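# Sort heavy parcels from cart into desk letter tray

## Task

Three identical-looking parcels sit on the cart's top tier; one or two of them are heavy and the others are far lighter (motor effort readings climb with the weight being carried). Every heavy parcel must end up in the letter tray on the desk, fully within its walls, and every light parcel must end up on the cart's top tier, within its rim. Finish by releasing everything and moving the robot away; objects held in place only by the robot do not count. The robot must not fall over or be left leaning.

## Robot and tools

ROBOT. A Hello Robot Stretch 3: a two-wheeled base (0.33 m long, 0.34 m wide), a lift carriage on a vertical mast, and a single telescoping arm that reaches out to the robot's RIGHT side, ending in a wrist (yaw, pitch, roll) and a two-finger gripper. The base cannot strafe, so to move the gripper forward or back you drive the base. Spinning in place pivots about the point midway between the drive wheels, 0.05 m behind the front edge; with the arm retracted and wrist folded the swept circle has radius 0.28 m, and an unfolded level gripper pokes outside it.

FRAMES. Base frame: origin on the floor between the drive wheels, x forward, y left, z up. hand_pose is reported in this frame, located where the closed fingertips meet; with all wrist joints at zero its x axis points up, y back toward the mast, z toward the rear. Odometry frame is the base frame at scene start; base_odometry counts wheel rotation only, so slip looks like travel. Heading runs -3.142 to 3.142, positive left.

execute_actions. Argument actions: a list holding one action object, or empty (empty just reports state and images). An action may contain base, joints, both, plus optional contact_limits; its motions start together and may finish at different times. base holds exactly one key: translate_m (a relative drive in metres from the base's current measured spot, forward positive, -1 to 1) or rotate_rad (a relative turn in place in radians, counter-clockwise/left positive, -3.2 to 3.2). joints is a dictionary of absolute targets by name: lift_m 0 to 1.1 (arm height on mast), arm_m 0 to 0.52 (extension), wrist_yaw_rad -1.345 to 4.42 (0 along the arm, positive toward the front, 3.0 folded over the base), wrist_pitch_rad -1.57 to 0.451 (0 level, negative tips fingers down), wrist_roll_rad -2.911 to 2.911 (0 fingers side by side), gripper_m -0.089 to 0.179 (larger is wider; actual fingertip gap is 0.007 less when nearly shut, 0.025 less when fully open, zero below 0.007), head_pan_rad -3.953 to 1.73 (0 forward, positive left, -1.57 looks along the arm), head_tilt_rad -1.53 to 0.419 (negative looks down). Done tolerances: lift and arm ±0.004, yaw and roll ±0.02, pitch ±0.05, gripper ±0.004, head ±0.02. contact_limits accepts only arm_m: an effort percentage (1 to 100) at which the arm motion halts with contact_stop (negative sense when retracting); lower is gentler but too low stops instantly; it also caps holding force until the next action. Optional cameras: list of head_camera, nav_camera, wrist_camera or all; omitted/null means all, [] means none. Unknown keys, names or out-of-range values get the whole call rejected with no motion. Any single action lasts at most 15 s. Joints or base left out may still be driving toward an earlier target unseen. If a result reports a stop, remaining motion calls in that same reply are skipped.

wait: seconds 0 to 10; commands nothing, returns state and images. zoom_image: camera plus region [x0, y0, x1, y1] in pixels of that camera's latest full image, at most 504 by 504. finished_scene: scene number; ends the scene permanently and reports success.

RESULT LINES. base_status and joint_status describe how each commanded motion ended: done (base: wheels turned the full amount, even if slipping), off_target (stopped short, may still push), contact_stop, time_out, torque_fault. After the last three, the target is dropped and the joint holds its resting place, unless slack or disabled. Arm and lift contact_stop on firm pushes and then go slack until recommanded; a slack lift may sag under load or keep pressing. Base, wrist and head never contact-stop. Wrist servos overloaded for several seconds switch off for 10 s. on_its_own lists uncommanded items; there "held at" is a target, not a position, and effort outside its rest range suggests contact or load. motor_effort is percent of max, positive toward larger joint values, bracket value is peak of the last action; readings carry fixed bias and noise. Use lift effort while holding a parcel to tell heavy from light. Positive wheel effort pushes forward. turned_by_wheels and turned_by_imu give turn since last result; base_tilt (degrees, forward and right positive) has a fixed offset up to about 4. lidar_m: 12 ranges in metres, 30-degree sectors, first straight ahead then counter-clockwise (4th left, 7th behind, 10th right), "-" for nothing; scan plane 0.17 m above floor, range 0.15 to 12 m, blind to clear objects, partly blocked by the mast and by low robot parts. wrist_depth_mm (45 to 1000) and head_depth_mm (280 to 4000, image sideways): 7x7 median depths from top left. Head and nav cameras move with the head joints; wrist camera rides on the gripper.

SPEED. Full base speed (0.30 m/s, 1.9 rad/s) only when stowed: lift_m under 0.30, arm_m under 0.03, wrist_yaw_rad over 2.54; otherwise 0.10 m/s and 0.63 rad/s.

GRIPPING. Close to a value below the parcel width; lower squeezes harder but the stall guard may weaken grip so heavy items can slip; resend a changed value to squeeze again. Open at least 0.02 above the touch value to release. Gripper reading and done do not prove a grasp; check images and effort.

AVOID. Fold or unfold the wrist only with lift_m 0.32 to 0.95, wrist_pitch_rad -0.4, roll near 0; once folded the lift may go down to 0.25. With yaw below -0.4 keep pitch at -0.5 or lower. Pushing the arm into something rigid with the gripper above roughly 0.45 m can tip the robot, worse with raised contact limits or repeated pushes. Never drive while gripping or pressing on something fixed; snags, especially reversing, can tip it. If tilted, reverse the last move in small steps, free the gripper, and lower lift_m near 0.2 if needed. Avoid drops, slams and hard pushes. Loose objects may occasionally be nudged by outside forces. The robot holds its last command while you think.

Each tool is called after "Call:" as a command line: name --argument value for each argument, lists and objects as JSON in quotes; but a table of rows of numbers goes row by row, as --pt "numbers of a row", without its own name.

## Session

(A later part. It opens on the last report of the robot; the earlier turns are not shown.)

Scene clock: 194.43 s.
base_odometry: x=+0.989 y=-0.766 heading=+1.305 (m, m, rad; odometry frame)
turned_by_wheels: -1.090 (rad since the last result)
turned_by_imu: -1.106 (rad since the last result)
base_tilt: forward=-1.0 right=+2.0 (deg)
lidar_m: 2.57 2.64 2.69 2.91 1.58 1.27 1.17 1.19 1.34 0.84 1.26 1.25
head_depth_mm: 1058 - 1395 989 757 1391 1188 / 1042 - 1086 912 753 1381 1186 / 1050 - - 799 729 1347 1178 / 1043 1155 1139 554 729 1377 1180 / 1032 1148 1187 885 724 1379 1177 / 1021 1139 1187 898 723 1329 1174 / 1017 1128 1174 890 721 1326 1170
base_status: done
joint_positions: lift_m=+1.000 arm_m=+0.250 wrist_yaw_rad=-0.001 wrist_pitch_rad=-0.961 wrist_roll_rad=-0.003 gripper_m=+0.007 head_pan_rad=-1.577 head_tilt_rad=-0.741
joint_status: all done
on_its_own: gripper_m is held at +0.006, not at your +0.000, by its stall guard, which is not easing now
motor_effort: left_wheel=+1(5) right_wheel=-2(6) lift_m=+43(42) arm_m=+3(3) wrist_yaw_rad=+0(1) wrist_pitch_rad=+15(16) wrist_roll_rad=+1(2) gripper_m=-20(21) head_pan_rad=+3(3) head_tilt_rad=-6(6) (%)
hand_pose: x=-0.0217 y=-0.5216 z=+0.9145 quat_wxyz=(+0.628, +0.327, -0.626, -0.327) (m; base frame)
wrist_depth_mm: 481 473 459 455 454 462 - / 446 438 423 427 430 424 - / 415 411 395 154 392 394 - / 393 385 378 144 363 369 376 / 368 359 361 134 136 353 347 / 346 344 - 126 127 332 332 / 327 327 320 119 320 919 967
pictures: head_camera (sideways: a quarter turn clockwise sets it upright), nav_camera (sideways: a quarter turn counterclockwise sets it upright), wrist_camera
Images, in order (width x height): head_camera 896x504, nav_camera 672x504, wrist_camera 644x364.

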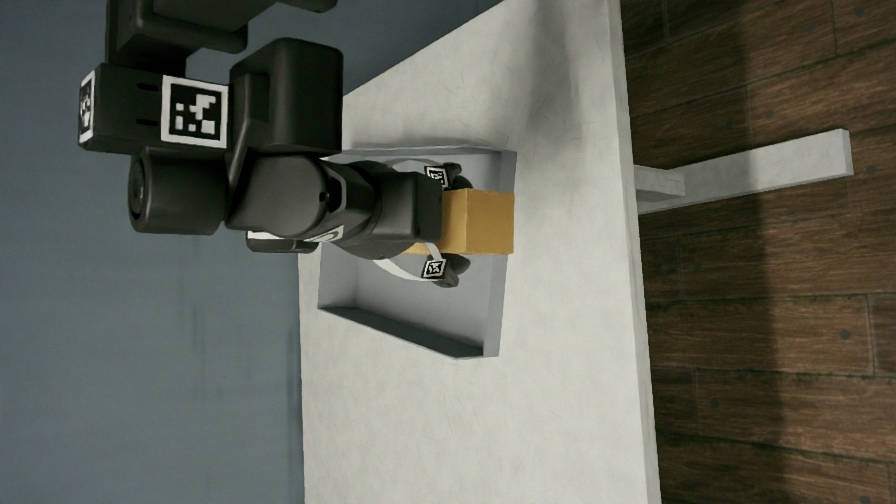

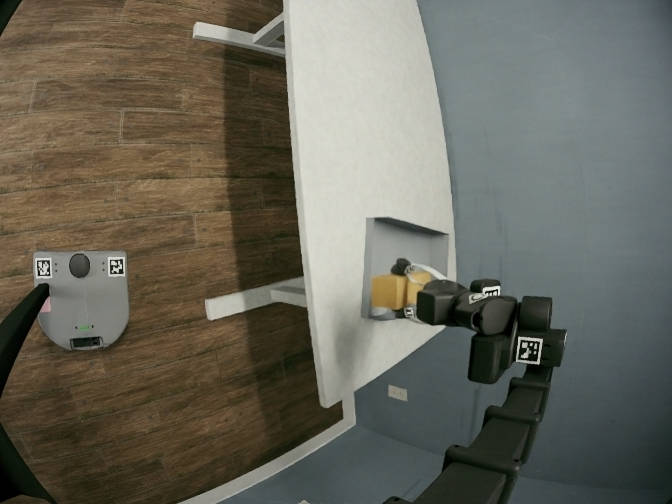

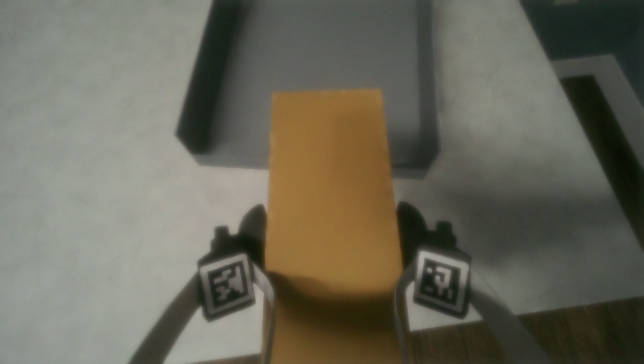

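Call:
execute_actions --actions '[{"base":{"translate_m":0.01},"joints":{"arm_m":0.51,"lift_m":0.93}}]' --cameras '[]'

Call:
execute_actions --actions '[{"joints":{"lift_m":0.865}}]' --cameras '["wrist_camera","head_camera"]'

Scene clock: 201.53 s.
base_odometry: x=+0.991 y=-0.757 heading=+1.306 (m, m, rad; odometry frame)
turned_by_wheels: +0.000 (rad since the last result)
turned_by_imu: -0.001 (rad since the last result)
base_tilt: forward=-1.0 right=+2.0 (deg)
lidar_m: 2.56 2.63 2.69 2.91 1.59 1.28 1.19 1.20 1.34 0.84 1.26 1.24
head_depth_mm: 1070 1178 - 914 755 1392 1184 / 1060 - 1205 914 750 1380 1187 / 1048 - 1065 905 731 1338 1172 / 1038 1160 1064 898 727 1371 1176 / 1031 1149 1180 896 725 1373 1181 / 1018 1141 1185 898 724 1341 1175 / 1010 1126 1179 894 718 1334 1171
base_status: done
joint_positions: lift_m=+0.930 arm_m=+0.510 wrist_yaw_rad=-0.001 wrist_pitch_rad=-0.961 wrist_roll_rad=-0.003 gripper_m=+0.007 head_pan_rad=-1.577 head_tilt_rad=-0.741
joint_status: all done
on_its_own: gripper_m is held at +0.006, not at your +0.000, by its stall guard, which is not easing now
motor_effort: left_wheel=+2(5) right_wheel=-3(4) lift_m=+33(38) arm_m=+3(4) wrist_yaw_rad=+1(1) wrist_pitch_rad=+16(16) wrist_roll_rad=+1(1) gripper_m=-21(20) head_pan_rad=+3(3) head_tilt_rad=-5(6) (%)
hand_pose: x=-0.0217 y=-0.7815 z=+0.8448 quat_wxyz=(+0.628, +0.327, -0.626, -0.327) (m; base frame)
wrist_depth_mm: 389 381 314 314 307 356 676 / 353 355 339 342 337 331 777 / 333 327 316 153 316 310 316 / 312 303 299 143 294 290 295 / 293 276 286 135 135 262 279 / 275 245 - 126 127 235 263 / 262 219 256 119 246 244 249
pictures: none
No camera images: the call's "cameras" was empty. Leave "cameras" out to get every camera's image.

Scene clock: 202.97 s.
base_odometry: x=+0.991 y=-0.757 heading=+1.306 (m, m, rad; odometry frame)
turned_by_wheels: +0.000 (rad since the last result)
turned_by_imu: +0.000 (rad since the last result)
base_tilt: forward=-1.0 right=+2.0 (deg)
lidar_m: 2.57 2.63 2.69 2.91 1.59 1.27 1.18 1.20 1.34 0.84 1.26 1.25
head_depth_mm: 1068 1200 1337 - - 1353 1192 / 1056 1167 - 881 752 1382 1182 / 1051 1150 1052 902 729 1336 1175 / 1036 1151 1196 847 728 1382 1184 / 1031 1145 1192 900 725 1373 1176 / 1019 1141 1190 899 722 1341 1174 / 1017 1129 1179 894 720 1333 1173
base_status: not commanded
joint_positions: lift_m=+0.865 arm_m=+0.510 wrist_yaw_rad=-0.001 wrist_pitch_rad=-0.961 wrist_roll_rad=-0.003 gripper_m=+0.007 head_pan_rad=-1.577 head_tilt_rad=-0.741
joint_status: all done
on_its_own: gripper_m is held at +0.006, not at your +0.000, by its stall guard, which is not easing now
motor_effort: left_wheel=+2(2) right_wheel=-2(2) lift_m=+33(33) arm_m=+3(3) wrist_yaw_rad=+1(1) wrist_pitch_rad=+15(15) wrist_roll_rad=+1(1) gripper_m=-20(20) head_pan_rad=+3(3) head_tilt_rad=-6(6) (%)
hand_pose: x=-0.0217 y=-0.7815 z=+0.7798 quat_wxyz=(+0.628, +0.327, -0.626, -0.327) (m; base frame)
wrist_depth_mm: 298 241 288 285 282 261 277 / 277 229 267 266 261 253 255 / 257 217 250 154 244 236 234 / 234 220 233 144 226 225 186 / 169 217 220 135 136 212 172 / 168 208 - 126 127 202 161 / 170 196 197 119 190 190 151
pictures: head_camera (sideways: a quarter turn clockwise sets it upright), wrist_camera
Images, in order (width x height): head_camera 896x504, wrist_camera 644x364.

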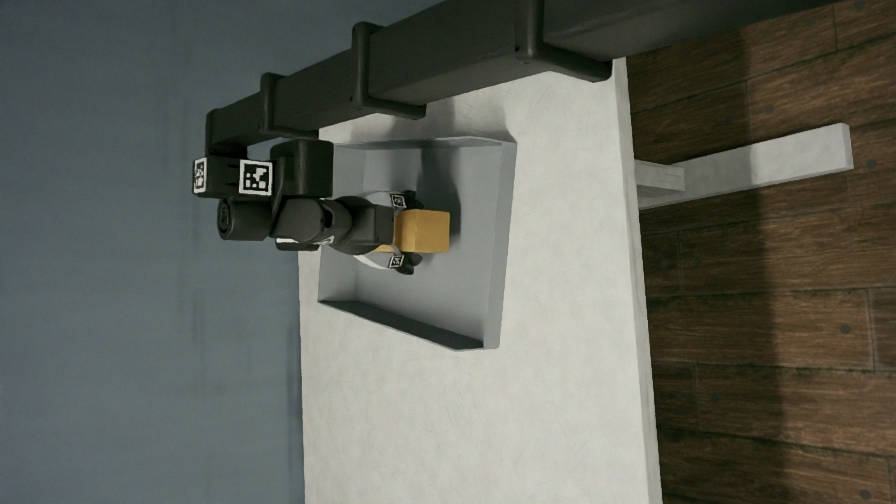

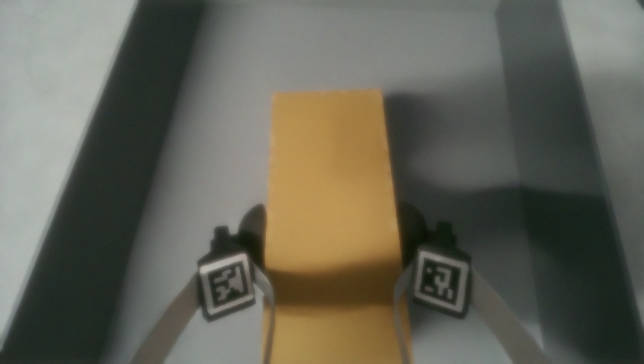

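Call:
execute_actions --actions '[{"joints":{"lift_m":0.833}}]' --cameras '[]'

Call:
execute_actions --actions '[{"joints":{"gripper_m":0.085}}]' --cameras '[]'

Call:
execute_actions --actions '[{"joints":{"lift_m":0.97,"arm_m":0.05}}]'

Scene clock: 209.03 s.
base_odometry: x=+0.991 y=-0.757 heading=+1.306 (m, m, rad; odometry frame)
turned_by_wheels: +0.000 (rad since the last result)
turned_by_imu: -0.001 (rad since the last result)
base_tilt: forward=-1.0 right=+2.0 (deg)
lidar_m: 2.56 2.62 2.68 2.91 1.58 1.28 1.18 1.20 1.34 0.84 1.26 1.24
head_depth_mm: 1069 1190 1369 1508 - - 1177 / 1056 1184 1289 851 733 1380 1186 / 1045 1155 - 875 731 1331 1179 / 1036 1162 1198 848 727 1374 1184 / 1033 1151 1186 899 725 1370 1179 / 1024 1138 1177 896 721 1333 1178 / 1011 1128 1177 890 721 1327 1176
base_status: not commanded
joint_positions: lift_m=+0.833 arm_m=+0.510 wrist_yaw_rad=-0.001 wrist_pitch_rad=-0.959 wrist_roll_rad=-0.003 gripper_m=+0.007 head_pan_rad=-1.577 head_tilt_rad=-0.741
joint_status: all done
on_its_own: gripper_m is held at +0.006, not at your +0.000, by its stall guard, which is not easing now
motor_effort: left_wheel=+2(2) right_wheel=-2(2) lift_m=+33(35) arm_m=+3(3) wrist_yaw_rad=+1(1) wrist_pitch_rad=+15(16) wrist_roll_rad=+2(1) gripper_m=-20(20) head_pan_rad=+3(4) head_tilt_rad=-6(5) (%)
hand_pose: x=-0.0217 y=-0.7819 z=+0.7481 quat_wxyz=(+0.628, +0.327, -0.626, -0.326) (m; base frame)
wrist_depth_mm: 252 211 248 243 241 236 175 / 163 214 228 228 224 220 162 / 162 209 214 152 209 207 159 / 163 200 200 143 194 195 157 / 165 189 189 134 135 184 155 / 168 179 - 126 126 174 154 / 167 171 168 120 162 164 151
pictures: none
No camera images: the call's "cameras" was empty. Leave "cameras" out to get every camera's image.

Scene clock: 210.33 s.
base_odometry: x=+0.991 y=-0.757 heading=+1.306 (m, m, rad; odometry frame)
turned_by_wheels: +0.000 (rad since the last result)
turned_by_imu: +0.000 (rad since the last result)
base_tilt: forward=-1.0 right=+1.9 (deg)
lidar_m: 2.57 2.62 2.70 2.91 1.58 1.28 1.18 1.20 1.34 0.84 1.26 1.24
head_depth_mm: 1067 1194 1359 1512 - - 1182 / 1058 1178 1290 850 734 1381 1190 / 1049 1156 - 906 732 1344 1176 / 1040 1159 1146 851 729 1388 1179 / 1031 1153 1189 898 724 1373 1178 / 1022 1137 1180 898 722 1336 1178 / 1009 1132 1184 894 720 1332 1171
base_status: not commanded
joint_positions: lift_m=+0.833 arm_m=+0.510 wrist_yaw_rad=-0.001 wrist_pitch_rad=-0.933 wrist_roll_rad=-0.003 gripper_m=+0.085 head_pan_rad=-1.577 head_tilt_rad=-0.741
joint_status: all done
motor_effort: left_wheel=+2(2) right_wheel=-3(3) lift_m=+33(33) arm_m=+3(3) wrist_yaw_rad=+1(1) wrist_pitch_rad=+5(15) wrist_roll_rad=+1(1) gripper_m=+0(83) head_pan_rad=+3(3) head_tilt_rad=-6(6) (%)
hand_pose: x=-0.0217 y=-0.7877 z=+0.7515 quat_wxyz=(+0.632, +0.318, -0.630, -0.318) (m; base frame)
wrist_depth_mm: 268 208 260 254 252 244 186 / 171 211 239 236 232 227 172 / 164 215 220 158 217 214 161 / 162 204 206 148 199 200 158 / 165 195 195 139 185 188 156 / 166 184 177 131 131 178 155 / 167 172 171 123 164 167 152
pictures: none
No camera images: the call's "cameras" was empty. Leave "cameras" out to get every camera's image.

Scene clock: 214.90 s.
base_odometry: x=+0.991 y=-0.757 heading=+1.306 (m, m, rad; odometry frame)
turned_by_wheels: +0.000 (rad since the last result)
turned_by_imu: -0.001 (rad since the last result)
base_tilt: forward=-1.0 right=+1.9 (deg)
lidar_m: 2.56 2.63 2.68 2.90 1.59 1.28 1.18 1.20 1.34 0.84 1.26 1.25
head_depth_mm: 1070 1198 1313 - - - 1192 / 1060 1181 1269 - - - 1191 / 1048 1173 1204 - - - 1157 / 1038 1166 1192 884 728 1337 1183 / 1027 1153 1187 895 726 1359 1182 / 1022 1141 1180 898 723 1325 1178 / 1014 1126 1176 895 719 1329 1178
base_status: not commanded
joint_positions: lift_m=+0.970 arm_m=+0.050 wrist_yaw_rad=-0.001 wrist_pitch_rad=-0.932 wrist_roll_rad=-0.003 gripper_m=+0.085 head_pan_rad=-1.577 head_tilt_rad=-0.741
joint_status: all done
motor_effort: left_wheel=+2(2) right_wheel=-2(3) lift_m=+37(39) arm_m=-4(3) wrist_yaw_rad=+1(1) wrist_pitch_rad=+4(5) wrist_roll_rad=+1(2) gripper_m=+0(0) head_pan_rad=+3(3) head_tilt_rad=-6(6) (%)
hand_pose: x=-0.0217 y=-0.3289 z=+0.8885 quat_wxyz=(+0.633, +0.318, -0.631, -0.318) (m; base frame)
wrist_depth_mm: 460 459 442 437 432 439 - / 427 419 416 411 403 399 411 / 395 389 385 384 384 384 - / 369 374 - - - - - / - - - - - - - / - - - - - - 950 / 962 926 938 915 919 892 895
pictures: head_camera (sideways: a quarter turn clockwise sets it upright), nav_camera (sideways: a quarter turn counterclockwise sets it upright), wrist_camera
Images, in order (width x height): head_camera 896x504, nav_camera 672x504, wrist_camera 644x364.

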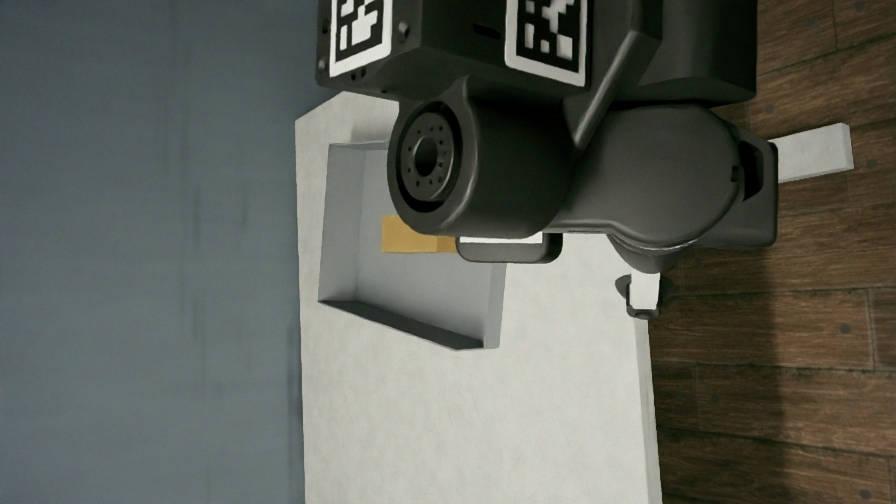

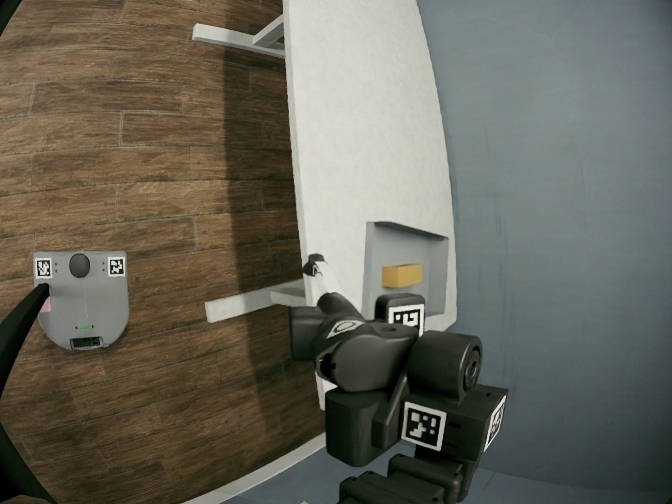

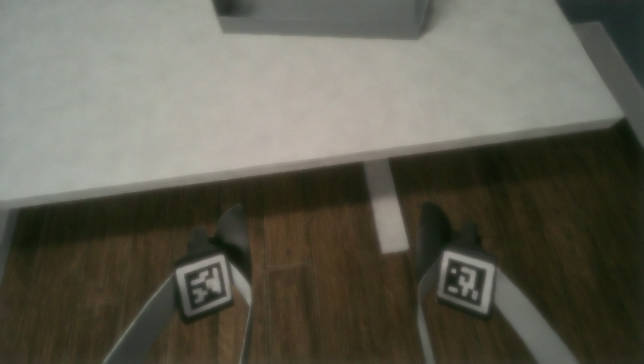

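Call:
finished_scene --scene 1

The scene is finished: the task was done.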